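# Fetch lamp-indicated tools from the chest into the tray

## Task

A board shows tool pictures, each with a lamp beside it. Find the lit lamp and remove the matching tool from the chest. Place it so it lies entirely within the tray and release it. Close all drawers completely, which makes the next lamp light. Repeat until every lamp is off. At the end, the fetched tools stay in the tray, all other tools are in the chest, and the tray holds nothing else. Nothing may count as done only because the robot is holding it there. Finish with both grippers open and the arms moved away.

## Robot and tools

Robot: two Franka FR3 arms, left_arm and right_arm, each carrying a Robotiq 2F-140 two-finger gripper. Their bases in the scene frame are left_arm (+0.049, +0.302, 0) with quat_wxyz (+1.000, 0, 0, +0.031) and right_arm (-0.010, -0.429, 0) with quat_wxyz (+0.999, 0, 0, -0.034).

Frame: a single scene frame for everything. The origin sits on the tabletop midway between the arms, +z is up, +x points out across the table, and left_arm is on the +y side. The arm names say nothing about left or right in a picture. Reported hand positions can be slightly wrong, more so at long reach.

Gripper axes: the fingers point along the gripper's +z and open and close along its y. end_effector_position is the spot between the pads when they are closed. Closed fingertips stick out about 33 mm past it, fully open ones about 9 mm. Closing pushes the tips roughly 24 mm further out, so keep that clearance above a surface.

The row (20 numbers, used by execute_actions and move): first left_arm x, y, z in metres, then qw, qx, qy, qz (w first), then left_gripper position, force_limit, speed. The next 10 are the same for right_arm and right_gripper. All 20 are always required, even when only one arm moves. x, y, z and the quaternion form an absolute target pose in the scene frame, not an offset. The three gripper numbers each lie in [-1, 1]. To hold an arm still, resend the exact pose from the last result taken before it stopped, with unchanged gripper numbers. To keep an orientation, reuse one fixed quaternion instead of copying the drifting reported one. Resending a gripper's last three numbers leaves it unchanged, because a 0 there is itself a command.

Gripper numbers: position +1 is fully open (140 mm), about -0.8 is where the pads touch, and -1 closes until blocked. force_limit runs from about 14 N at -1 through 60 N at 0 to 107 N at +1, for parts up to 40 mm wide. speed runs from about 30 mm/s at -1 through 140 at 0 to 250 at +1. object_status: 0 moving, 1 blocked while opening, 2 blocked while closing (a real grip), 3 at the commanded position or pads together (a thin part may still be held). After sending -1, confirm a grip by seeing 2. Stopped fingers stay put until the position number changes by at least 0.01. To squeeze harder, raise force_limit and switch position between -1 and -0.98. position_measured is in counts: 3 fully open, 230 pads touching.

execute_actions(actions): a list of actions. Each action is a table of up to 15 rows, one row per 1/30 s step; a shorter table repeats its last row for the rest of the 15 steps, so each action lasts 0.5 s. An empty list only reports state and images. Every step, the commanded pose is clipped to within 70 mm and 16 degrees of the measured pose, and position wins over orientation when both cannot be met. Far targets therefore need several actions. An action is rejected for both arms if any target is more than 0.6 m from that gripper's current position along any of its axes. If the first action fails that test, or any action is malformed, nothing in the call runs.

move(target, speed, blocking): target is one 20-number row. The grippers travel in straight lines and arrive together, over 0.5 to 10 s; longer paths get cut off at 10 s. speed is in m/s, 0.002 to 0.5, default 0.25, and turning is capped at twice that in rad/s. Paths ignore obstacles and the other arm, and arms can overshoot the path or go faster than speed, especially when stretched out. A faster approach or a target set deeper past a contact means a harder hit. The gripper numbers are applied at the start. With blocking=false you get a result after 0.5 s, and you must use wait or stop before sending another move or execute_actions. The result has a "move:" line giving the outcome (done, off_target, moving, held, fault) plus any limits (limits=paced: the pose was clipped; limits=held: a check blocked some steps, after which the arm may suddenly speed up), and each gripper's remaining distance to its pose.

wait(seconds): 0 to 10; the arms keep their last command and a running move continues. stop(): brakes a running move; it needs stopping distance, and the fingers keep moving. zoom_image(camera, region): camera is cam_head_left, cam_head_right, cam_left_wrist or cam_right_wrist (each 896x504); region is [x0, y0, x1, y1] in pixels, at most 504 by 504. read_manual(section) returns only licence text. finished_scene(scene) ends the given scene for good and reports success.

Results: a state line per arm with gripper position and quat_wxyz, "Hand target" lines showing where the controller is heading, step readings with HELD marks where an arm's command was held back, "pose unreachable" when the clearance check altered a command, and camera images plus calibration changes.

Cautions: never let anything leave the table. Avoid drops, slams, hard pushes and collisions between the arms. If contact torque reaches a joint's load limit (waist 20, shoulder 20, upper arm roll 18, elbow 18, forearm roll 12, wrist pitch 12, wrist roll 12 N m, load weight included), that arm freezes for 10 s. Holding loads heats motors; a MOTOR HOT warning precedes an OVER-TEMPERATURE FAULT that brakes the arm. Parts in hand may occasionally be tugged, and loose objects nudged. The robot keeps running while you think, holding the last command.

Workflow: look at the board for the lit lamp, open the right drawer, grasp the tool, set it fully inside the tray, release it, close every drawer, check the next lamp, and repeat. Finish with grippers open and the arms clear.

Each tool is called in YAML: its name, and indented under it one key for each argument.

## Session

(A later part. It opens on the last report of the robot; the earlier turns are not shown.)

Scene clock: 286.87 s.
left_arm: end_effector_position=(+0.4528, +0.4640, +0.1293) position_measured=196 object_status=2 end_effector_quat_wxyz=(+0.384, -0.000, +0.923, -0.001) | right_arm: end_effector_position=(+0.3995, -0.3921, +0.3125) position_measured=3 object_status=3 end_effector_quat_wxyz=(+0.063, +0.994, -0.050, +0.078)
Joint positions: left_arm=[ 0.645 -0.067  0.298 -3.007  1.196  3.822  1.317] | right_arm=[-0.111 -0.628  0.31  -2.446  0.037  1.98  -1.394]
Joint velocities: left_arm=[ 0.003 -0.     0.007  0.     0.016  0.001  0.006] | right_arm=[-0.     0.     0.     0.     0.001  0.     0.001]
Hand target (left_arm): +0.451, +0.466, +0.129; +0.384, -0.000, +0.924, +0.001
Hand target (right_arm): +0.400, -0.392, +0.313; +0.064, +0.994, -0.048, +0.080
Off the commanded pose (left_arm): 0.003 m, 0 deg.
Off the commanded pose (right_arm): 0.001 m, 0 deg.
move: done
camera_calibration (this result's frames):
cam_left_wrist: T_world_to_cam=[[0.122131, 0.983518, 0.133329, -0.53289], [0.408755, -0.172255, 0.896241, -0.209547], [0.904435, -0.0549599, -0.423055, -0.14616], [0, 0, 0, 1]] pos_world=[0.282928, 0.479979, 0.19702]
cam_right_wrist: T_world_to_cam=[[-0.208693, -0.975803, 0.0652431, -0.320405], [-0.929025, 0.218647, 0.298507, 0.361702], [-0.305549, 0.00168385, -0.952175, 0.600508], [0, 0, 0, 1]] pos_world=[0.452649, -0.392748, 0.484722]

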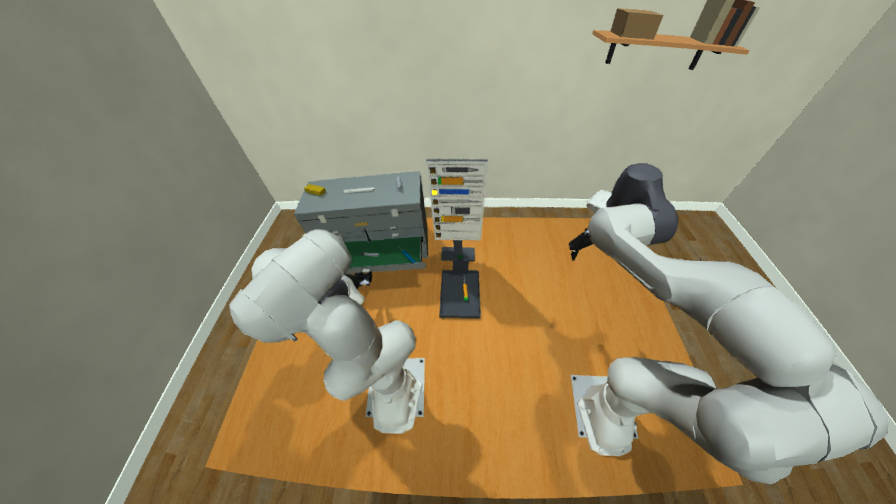

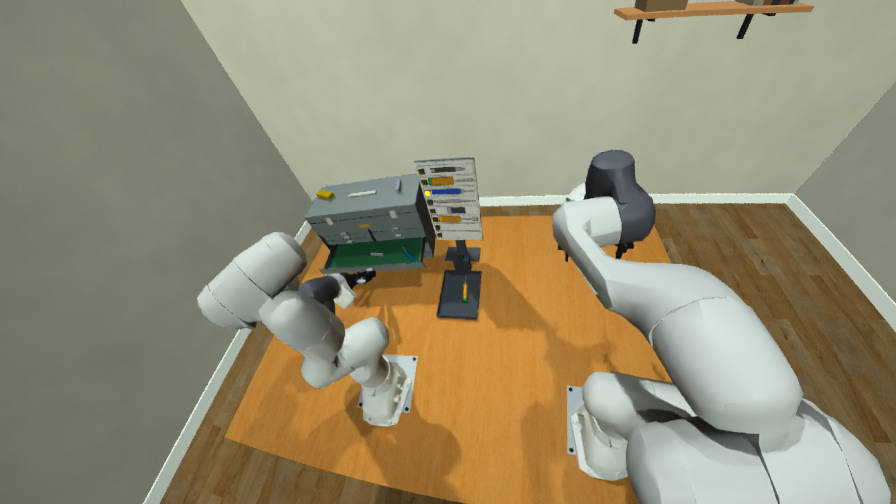

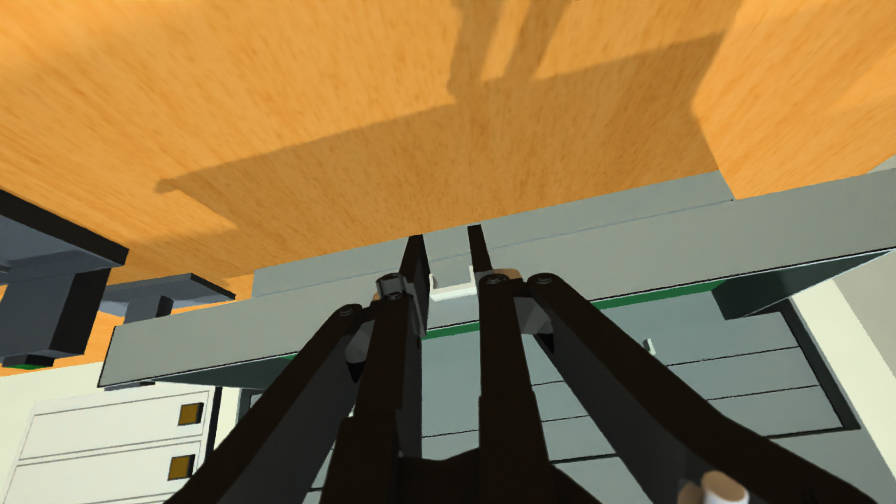

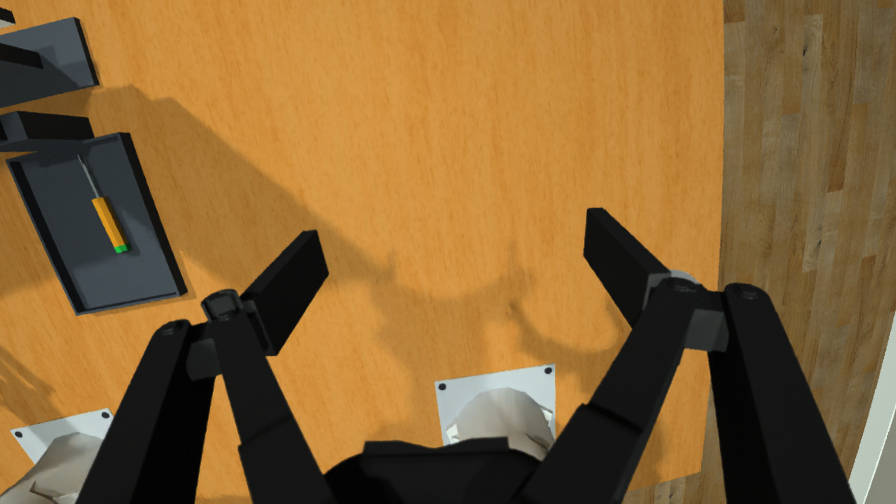

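move:
  target: [0.45,0.464,0.13,0.383,0,0.924,0,0.3,0.5,0,0.4,-0.392,0.313,0.064,0.994,-0.048,0.08,1,0,0]

move:
  target: [0.5,0.36,0.3,0.2,0,0.98,0,0.3,0.5,0,0.4,-0.392,0.313,0.064,0.994,-0.048,0.08,1,0,0]
  speed: 0.15

Scene clock: 287.67 s.
left_arm: end_effector_position=(+0.4518, +0.4637, +0.1308) position_measured=91 object_status=3 end_effector_quat_wxyz=(+0.385, +0.002, +0.923, +0.001) | right_arm: end_effector_position=(+0.3995, -0.3921, +0.3125) position_measured=3 object_status=3 end_effector_quat_wxyz=(+0.063, +0.994, -0.050, +0.078)
Joint positions: left_arm=[ 0.647 -0.075  0.301 -3.01   1.205  3.819  1.317] | right_arm=[-0.111 -0.628  0.31  -2.446  0.037  1.98  -1.394]
Joint velocities: left_arm=[ 0.    -0.001  0.001  0.     0.004 -0.003  0.001] | right_arm=[-0.001  0.     0.    -0.002  0.    -0.001 -0.   ]
Hand target (left_arm): +0.450, +0.464, +0.130; +0.383, +0.000, +0.924, +0.000
Hand target (right_arm): +0.400, -0.392, +0.313; +0.064, +0.994, -0.048, +0.080
Off the commanded pose (left_arm): 0.002 m, 0 deg.
Off the commanded pose (right_arm): 0.001 m, 0 deg.
move: done
camera_calibration (this result's frames):
cam_left_wrist: T_world_to_cam=[[0.125366, 0.982451, 0.13811, -0.53432], [0.406927, -0.177879, 0.895974, -0.207083], [0.904817, -0.0561238, -0.422085, -0.144332], [0, 0, 0, 1]] pos_world=[0.281847, 0.480007, 0.198416]
cam_right_wrist: T_world_to_cam=[[-0.208691, -0.975803, 0.0652444, -0.320406], [-0.929025, 0.218645, 0.298507, 0.361701], [-0.30555, 0.00168195, -0.952175, 0.600507], [0, 0, 0, 1]] pos_world=[0.452648, -0.392748, 0.484722]

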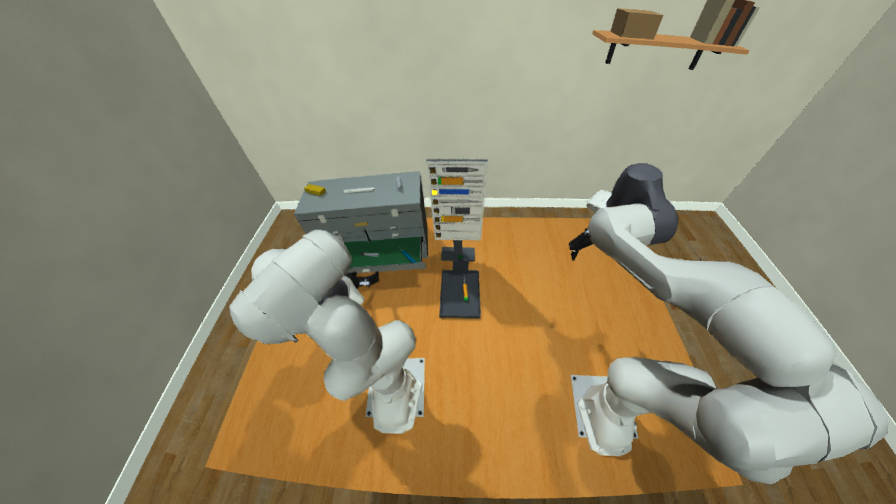

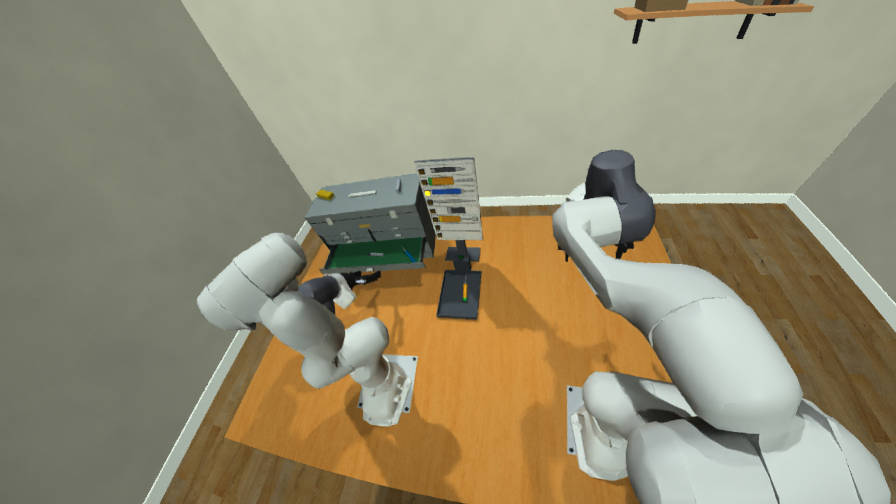

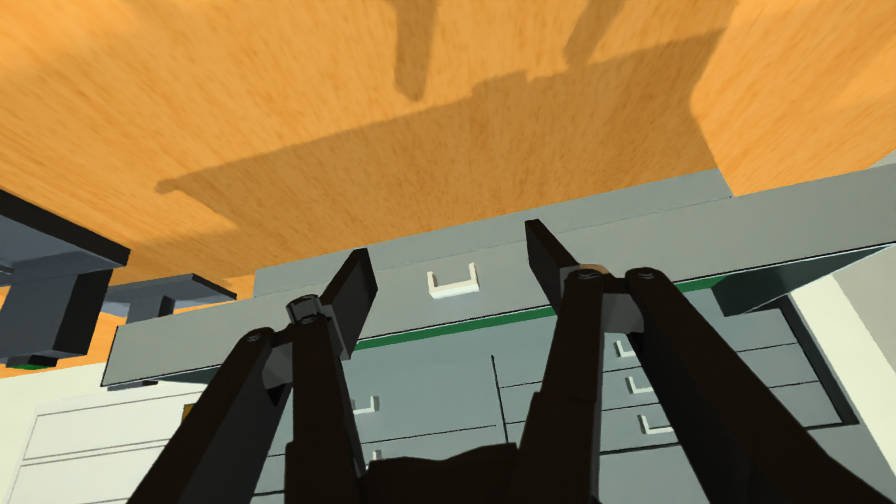

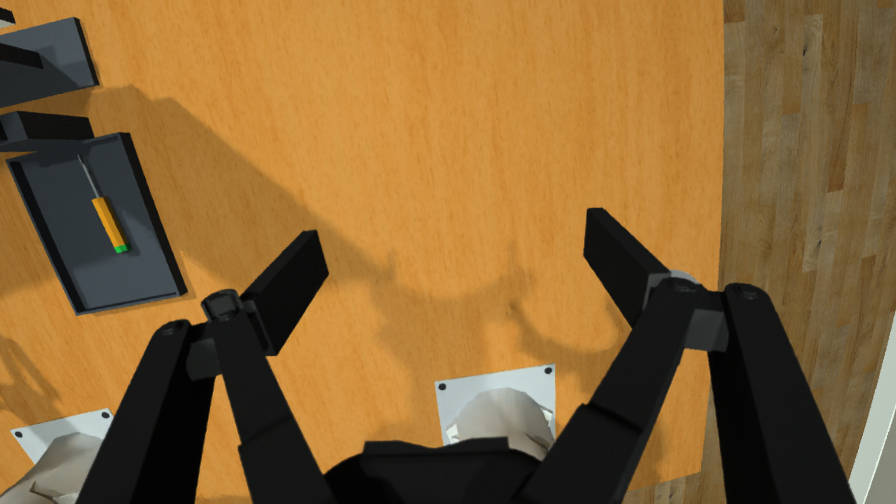

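Scene clock: 291.17 s.
left_arm: end_effector_position=(+0.4896, +0.3600, +0.2905) position_measured=91 object_status=3 end_effector_quat_wxyz=(+0.182, +0.005, +0.983, +0.003) | right_arm: end_effector_position=(+0.3995, -0.3921, +0.3125) position_measured=3 object_status=3 end_effector_quat_wxyz=(+0.063, +0.994, -0.050, +0.078)
Joint positions: left_arm=[ 1.663 -0.667 -1.045 -2.164  2.258  4.312 -0.564] | right_arm=[-0.111 -0.628  0.31  -2.446  0.037  1.98  -1.394]
Joint velocities: left_arm=[ 0.001 -0.001 -0.001  0.     0.     0.01  -0.026] | right_arm=[ 0.001 -0.001  0.001  0.001 -0.    -0.     0.002]
Hand target (left_arm): +0.490, +0.358, +0.291; +0.182, -0.002, +0.983, +0.000
Hand target (right_arm): +0.400, -0.392, +0.313; +0.064, +0.994, -0.048, +0.080
Off the commanded pose (left_arm): 0.014 m, 2 deg.
Off the commanded pose (right_arm): 0.001 m, 0 deg.
move: off_target (left_arm); limits=paced
camera_calibration (this result's frames):
cam_left_wrist: T_world_to_cam=[[0.173963, 0.981414, 0.0810102, -0.46604], [0.738346, -0.184425, 0.648716, -0.47207], [0.6516, -0.0530392, -0.756706, 0.103131], [0, 0, 0, 1]] pos_world=[0.362425, 0.375787, 0.422033]
cam_right_wrist: T_world_to_cam=[[-0.20868, -0.975805, 0.0652505, -0.320411], [-0.929027, 0.218637, 0.298506, 0.361698], [-0.30555, 0.00167297, -0.952175, 0.600501], [0, 0, 0, 1]] pos_world=[0.452647, -0.392744, 0.48472]

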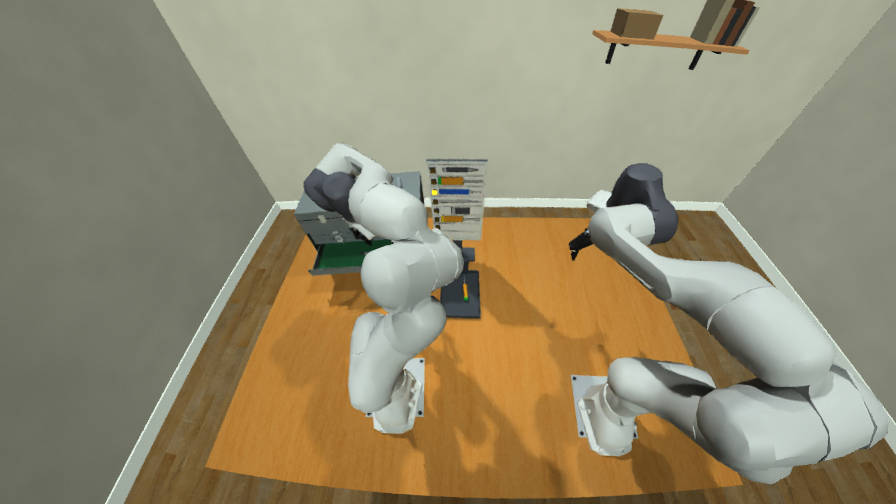

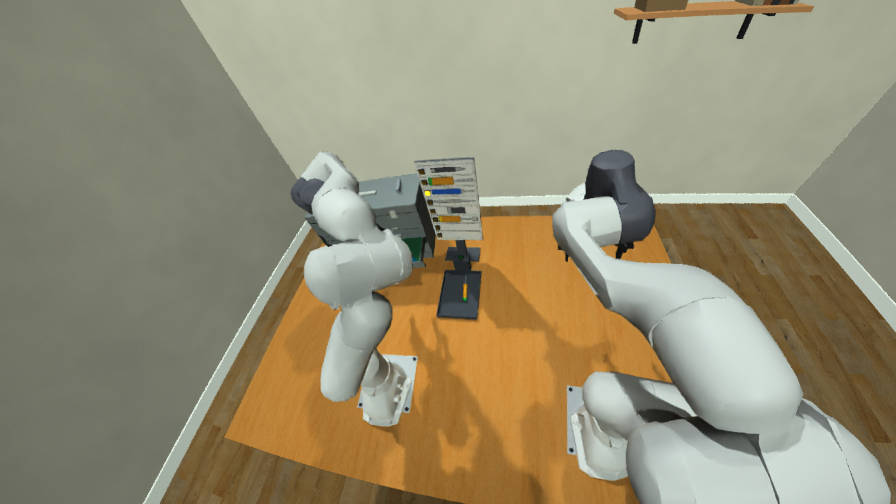

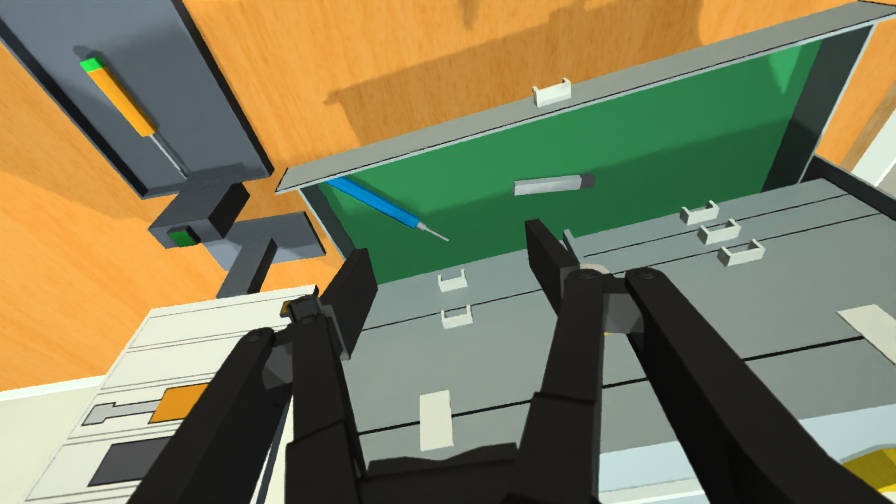

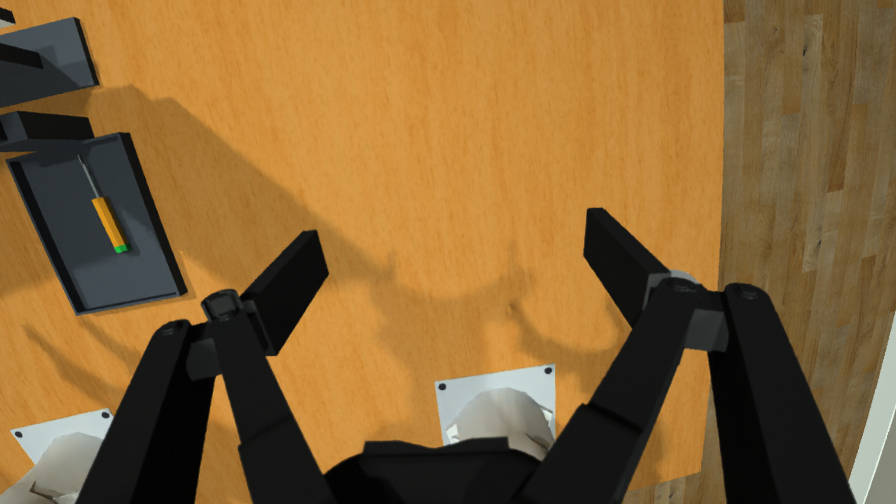

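move:
  target: [0.553,0.301,0.25,0,0.707,0.707,0,-0.2,0.5,0,0.4,-0.392,0.313,0.064,0.994,-0.048,0.08,1,0,0]
  speed: 0.15

Scene clock: 297.27 s.
left_arm: end_effector_position=(+0.5510, +0.3026, +0.2462) position_measured=154 object_status=3 end_effector_quat_wxyz=(-0.006, +0.700, +0.714, -0.002) | right_arm: end_effector_position=(+0.3995, -0.3921, +0.3125) position_measured=3 object_status=3 end_effector_quat_wxyz=(+0.063, +0.994, -0.050, +0.078)
Joint positions: left_arm=[ 2.476 -0.542 -2.245 -1.46   2.724  4.494  0.297] | right_arm=[-0.111 -0.628  0.31  -2.446  0.037  1.98  -1.394]
Joint velocities: left_arm=[ 0.002  0.001 -0.002  0.002  0.003  0.003  0.026] | right_arm=[ 0.001  0.001 -0.     0.001 -0.    -0.001  0.   ]
Hand target (left_arm): +0.550, +0.304, +0.247; -0.008, +0.705, +0.709, -0.002
Hand target (right_arm): +0.400, -0.392, +0.313; +0.064, +0.994, -0.048, +0.080
Off the commanded pose (left_arm): 0.005 m, 1 deg.
Off the commanded pose (right_arm): 0.001 m, 0 deg.
move: off_target (left_arm)
camera_calibration (this result's frames):
cam_left_wrist: T_world_to_cam=[[0.986784, -0.162019, -0.00258584, -0.498107], [-0.151591, -0.928674, 0.338504, 0.292673], [-0.0572455, -0.333638, -0.940961, 0.547359], [0, 0, 0, 1]] pos_world=[0.567224, 0.373715, 0.414685]
cam_right_wrist: T_world_to_cam=[[-0.208673, -0.975806, 0.0652539, -0.320414], [-0.929028, 0.218632, 0.298508, 0.361695], [-0.305552, 0.00166796, -0.952174, 0.600498], [0, 0, 0, 1]] pos_world=[0.452646, -0.392741, 0.484718]

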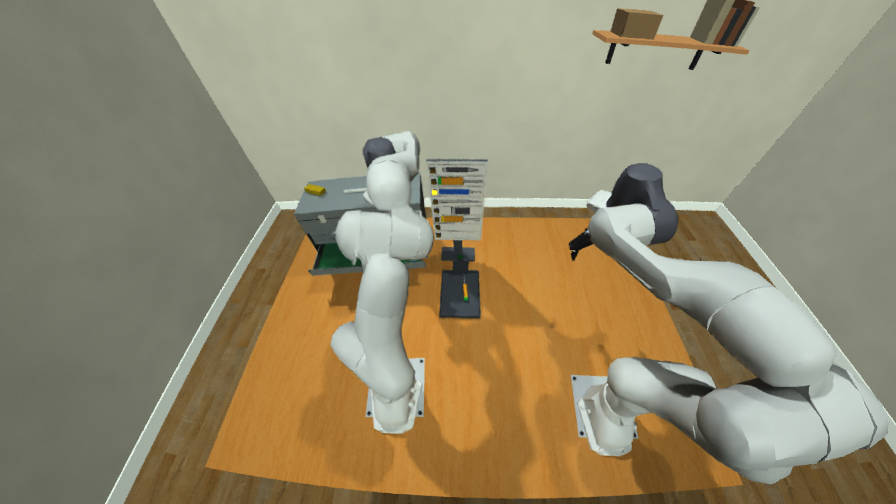

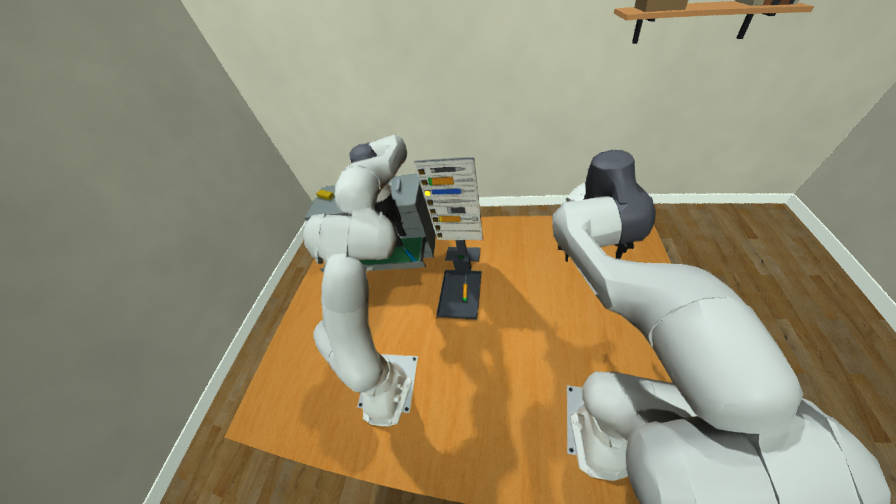

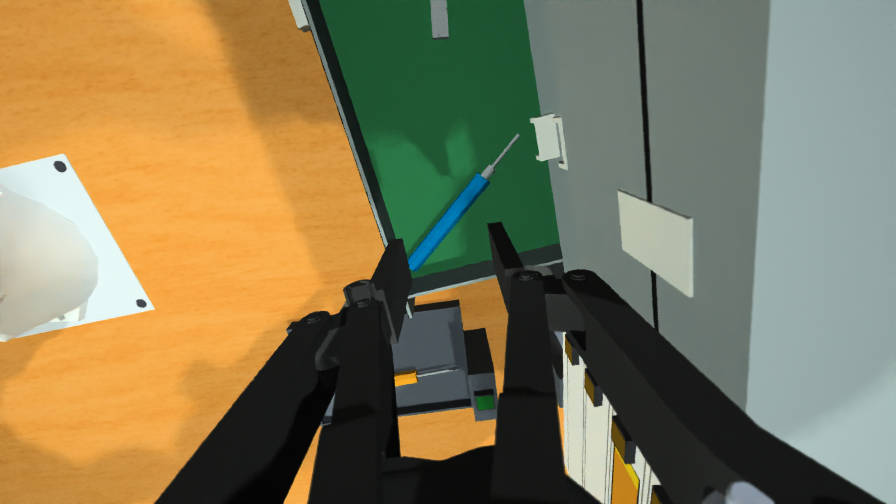

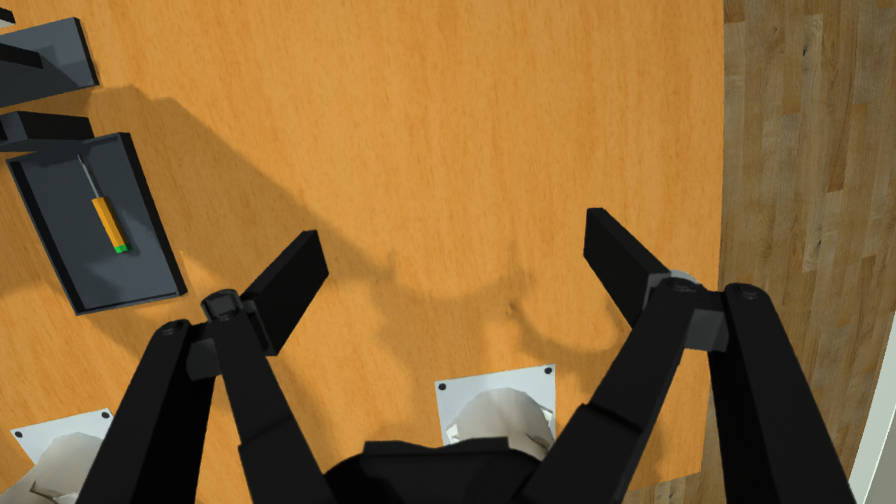

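move:
  target: [0.553,0.31,0.125,0,0.707,0.707,0,-0.2,0.5,0,0.4,-0.392,0.313,0.064,0.994,-0.048,0.08,1,0,0]
  speed: 0.08

move:
  target: [0.553,0.31,0.125,0,0.707,0.707,0,-1,0.5,0,0.4,-0.392,0.313,0.064,0.994,-0.048,0.08,1,0,0]

Scene clock: 299.40 s.
left_arm: end_effector_position=(+0.5522, +0.3059, +0.1377) position_measured=154 object_status=3 end_effector_quat_wxyz=(+0.006, +0.706, +0.708, -0.003) | right_arm: end_effector_position=(+0.3995, -0.3921, +0.3125) position_measured=3 object_status=3 end_effector_quat_wxyz=(+0.063, +0.994, -0.050, +0.078)
Joint positions: left_arm=[ 2.536 -0.585 -2.346 -1.653  2.667  4.243  0.387] | right_arm=[-0.111 -0.628  0.31  -2.446  0.037  1.98  -1.394]
Joint velocities: left_arm=[ 0.     0.001 -0.002 -0.    -0.01  -0.008  0.018] | right_arm=[ 0.001  0.001 -0.001  0.001  0.     0.     0.001]
Hand target (left_arm): +0.551, +0.310, +0.125; +0.000, +0.707, +0.707, -0.001
Hand target (right_arm): +0.400, -0.392, +0.313; +0.064, +0.994, -0.048, +0.080
Off the commanded pose (left_arm): 0.013 m, 1 deg.
Off the commanded pose (right_arm): 0.001 m, 0 deg.
move: off_target (left_arm)
camera_calibration (this result's frames):
cam_left_wrist: T_world_to_cam=[[0.983624, -0.179557, 0.0155779, -0.494411], [-0.173373, -0.919035, 0.354001, 0.339646], [-0.0492466, -0.350905, -0.935115, 0.446522], [0, 0, 0, 1]] pos_world=[0.56719, 0.380059, 0.305017]
cam_right_wrist: T_world_to_cam=[[-0.20867, -0.975807, 0.0652556, -0.320415], [-0.929028, 0.21863, 0.298509, 0.361693], [-0.305554, 0.00166567, -0.952173, 0.600496], [0, 0, 0, 1]] pos_world=[0.452646, -0.39274, 0.484717]

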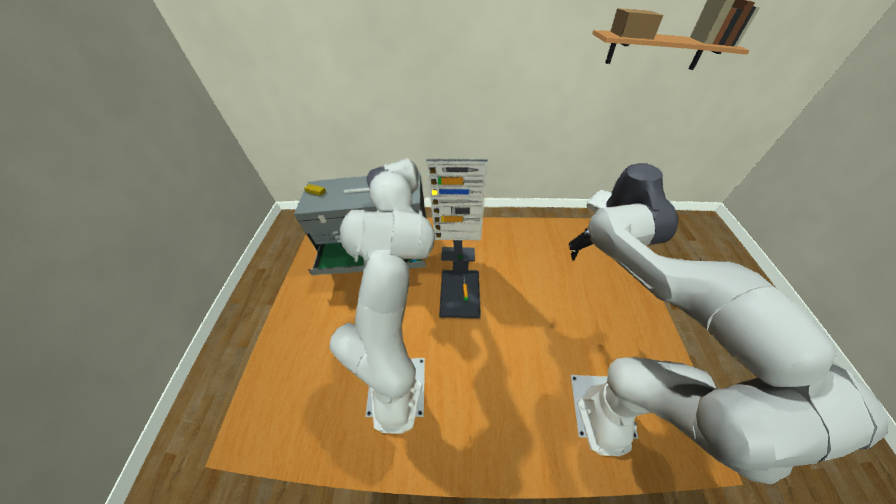

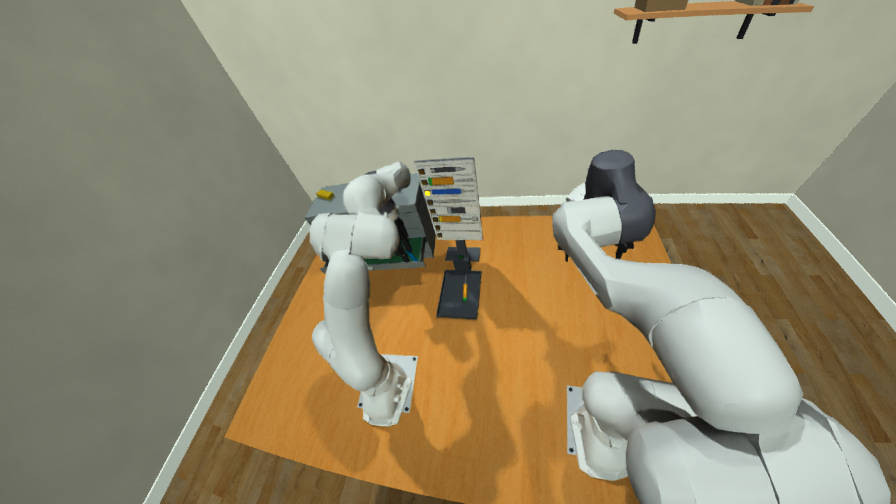

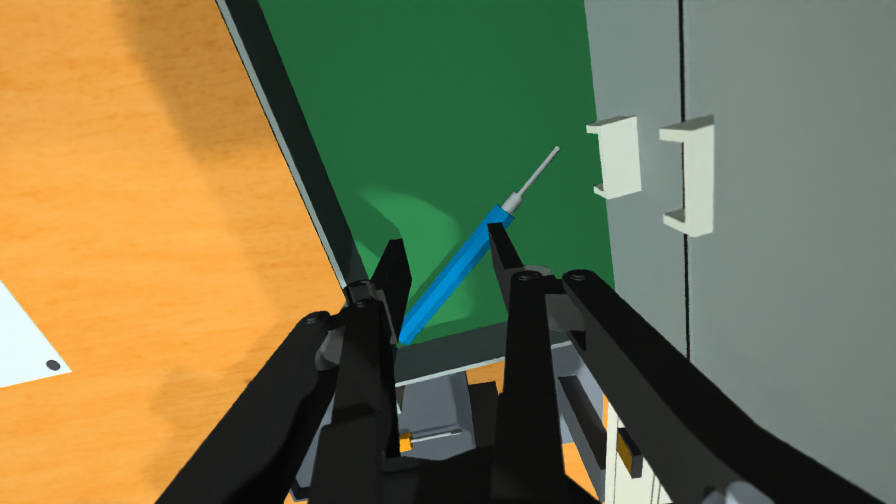

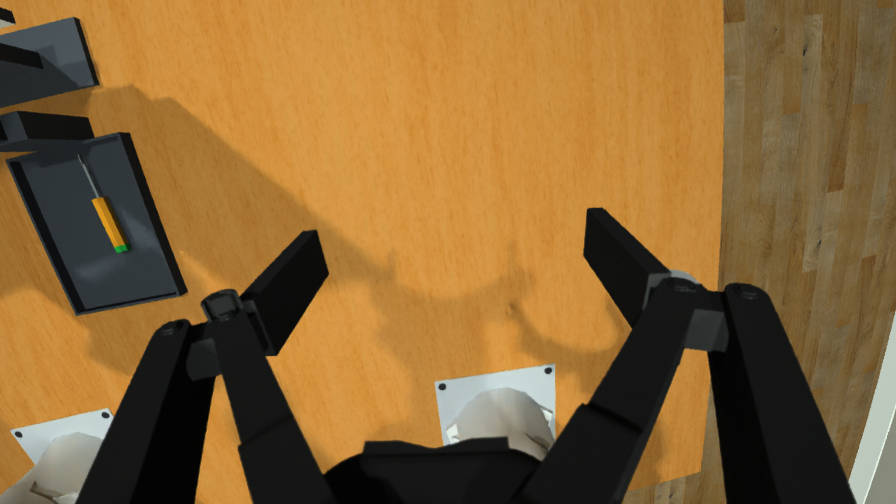

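Scene clock: 300.10 s.
left_arm: end_effector_position=(+0.5567, +0.3081, +0.1403) position_measured=234 object_status=3 end_effector_quat_wxyz=(+0.010, +0.706, +0.708, +0.002) | right_arm: end_effector_position=(+0.3995, -0.3921, +0.3125) position_measured=3 object_status=3 end_effector_quat_wxyz=(+0.063, +0.994, -0.050, +0.078)
Joint positions: left_arm=[ 2.539 -0.582 -2.345 -1.648  2.667  4.237  0.387] | right_arm=[-0.111 -0.628  0.31  -2.446  0.037  1.98  -1.394]
Joint velocities: left_arm=[ 0.001  0.001 -0.001  0.001  0.001  0.    -0.001] | right_arm=[-0.001  0.001  0.001 -0.001  0.001  0.001  0.   ]
Hand target (left_arm): +0.553, +0.310, +0.125; +0.000, +0.707, +0.707, -0.000
Hand target (right_arm): +0.400, -0.392, +0.313; +0.064, +0.994, -0.048, +0.080
Off the commanded pose (left_arm): 0.016 m, 1 deg.
Off the commanded pose (right_arm): 0.001 m, 0 deg.
move: off_target (left_arm)
camera_calibration (this result's frames):
cam_left_wrist: T_world_to_cam=[[0.983661, -0.177797, 0.0282776, -0.500819], [-0.176347, -0.919956, 0.350119, 0.343956], [-0.0362358, -0.349385, -0.936278, 0.442373], [0, 0, 0, 1]] pos_world=[0.569321, 0.381939, 0.307921]
cam_right_wrist: T_world_to_cam=[[-0.208669, -0.975807, 0.0652561, -0.320416], [-0.929029, 0.218629, 0.298509, 0.361693], [-0.305554, 0.00166484, -0.952173, 0.600496], [0, 0, 0, 1]] pos_world=[0.452645, -0.39274, 0.484717]

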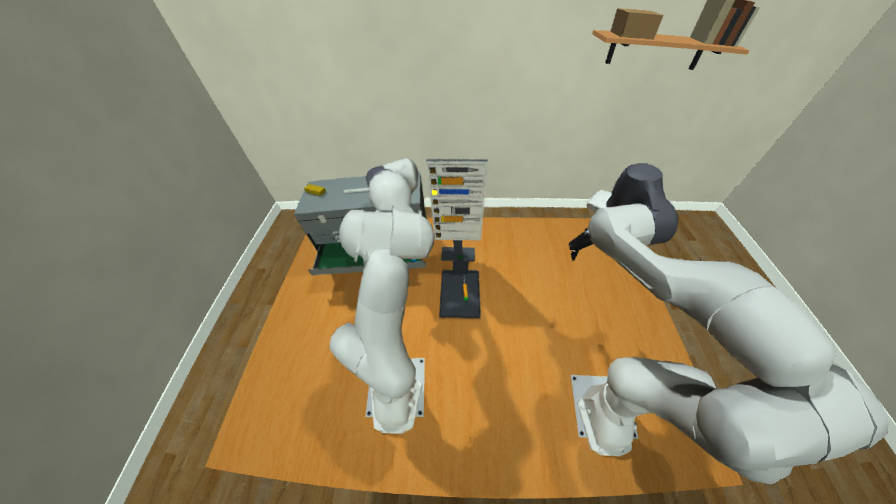

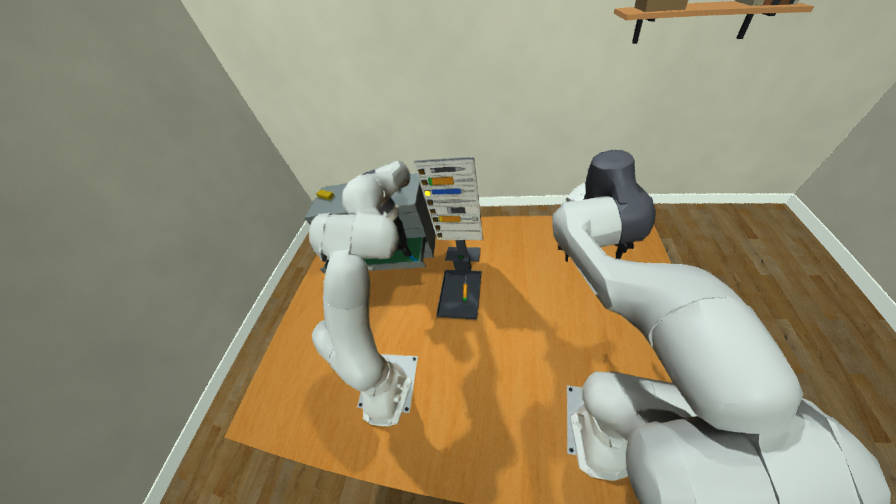

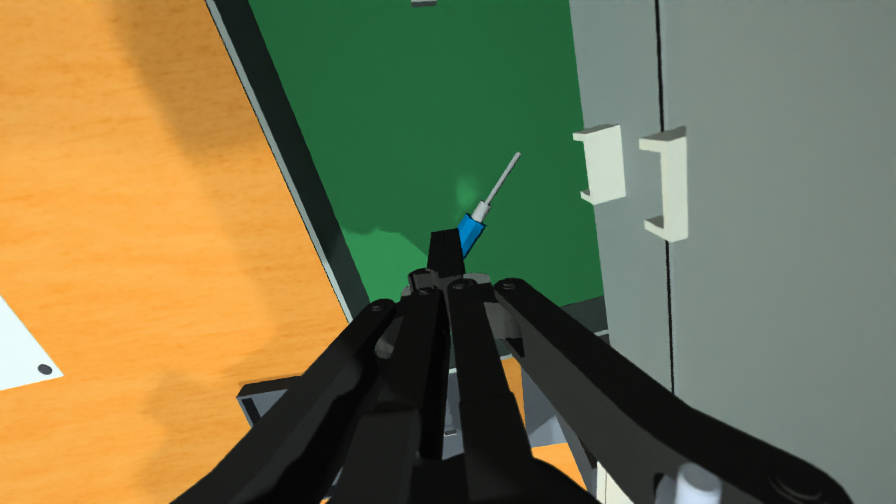

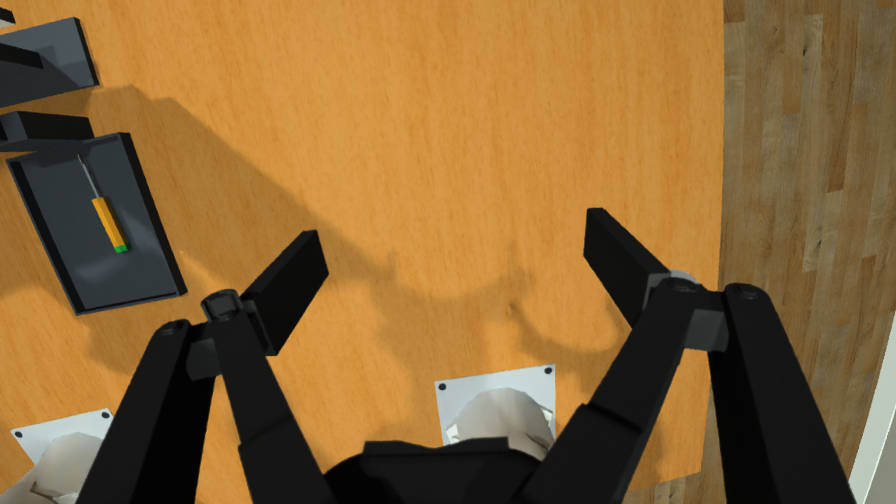

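Missed (fingers rode on the tool). Lift, open wider, retry.

move:
  target: [0.553,0.31,0.17,0,0.707,0.707,0,0.3,0.5,0,0.4,-0.392,0.313,0.064,0.994,-0.048,0.08,1,0,0]
  speed: 0.08

Scene clock: 301.07 s.
left_arm: end_effector_position=(+0.5466, +0.3090, +0.1658) position_measured=91 object_status=3 end_effector_quat_wxyz=(-0.007, +0.709, +0.705, -0.008) | right_arm: end_effector_position=(+0.3995, -0.3921, +0.3125) position_measured=3 object_status=3 end_effector_quat_wxyz=(+0.063, +0.994, -0.050, +0.078)
Joint positions: left_arm=[ 2.519 -0.575 -2.317 -1.608  2.697  4.322  0.37 ] | right_arm=[-0.111 -0.628  0.31  -2.446  0.037  1.98  -1.394]
Joint velocities: left_arm=[-0.006  0.     0.007  0.005 -0.001  0.008 -0.006] | right_arm=[ 0.001  0.001  0.     0.     0.001 -0.    -0.001]
Hand target (left_arm): +0.553, +0.310, +0.170; -0.000, +0.707, +0.707, +0.000
Hand target (right_arm): +0.400, -0.392, +0.313; +0.064, +0.994, -0.048, +0.080
Off the commanded pose (left_arm): 0.008 m, 1 deg.
Off the commanded pose (right_arm): 0.001 m, 0 deg.
move: off_target (left_arm)
camera_calibration (this result's frames):
cam_left_wrist: T_world_to_cam=[[0.982469, -0.186089, -0.0111652, -0.481712], [-0.17066, -0.921879, 0.347871, 0.332013], [-0.075028, -0.339867, -0.937476, 0.484644], [0, 0, 0, 1]] pos_world=[0.56629, 0.381149, 0.333466]
cam_right_wrist: T_world_to_cam=[[-0.208667, -0.975807, 0.0652575, -0.320417], [-0.929029, 0.218627, 0.298508, 0.361692], [-0.305554, 0.00166282, -0.952173, 0.600494], [0, 0, 0, 1]] pos_world=[0.452645, -0.392739, 0.484716]

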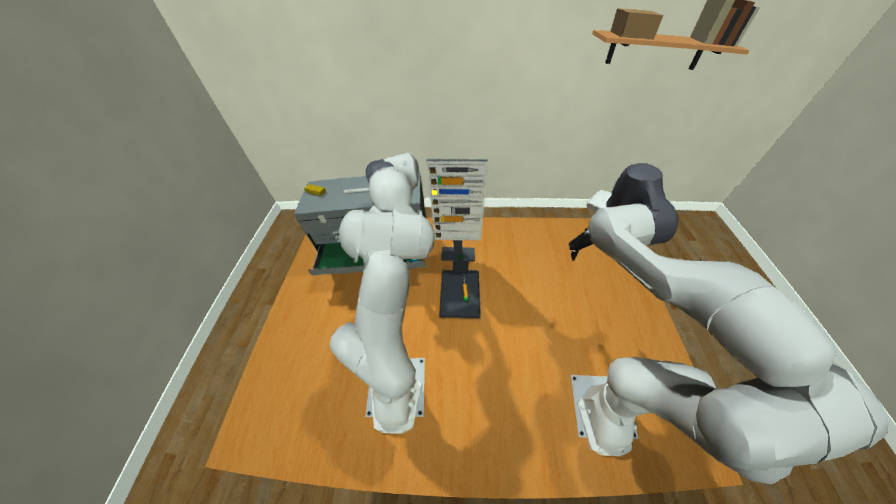

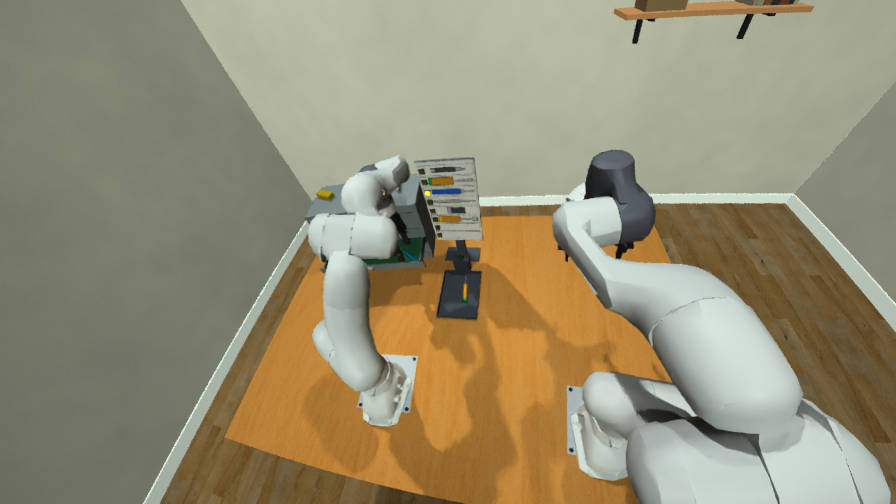

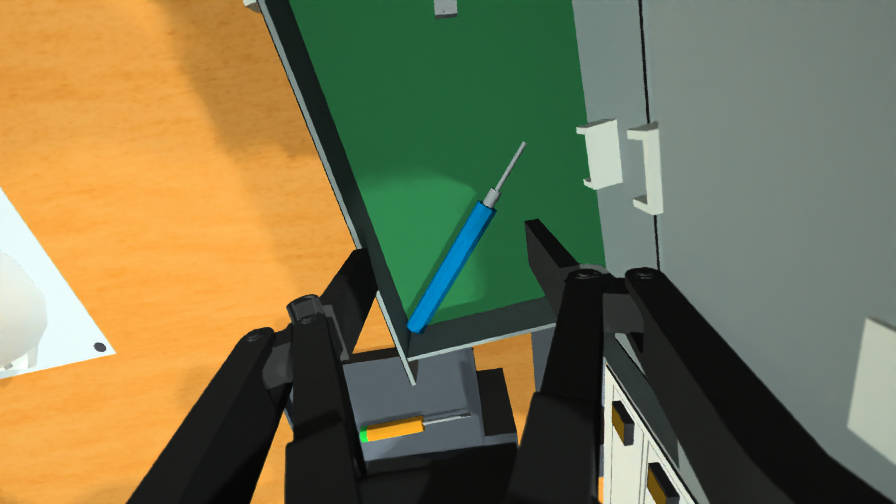

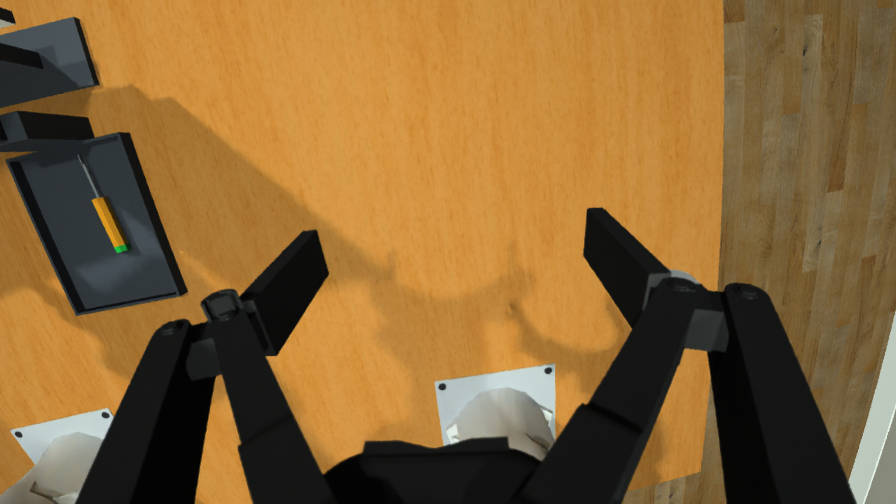

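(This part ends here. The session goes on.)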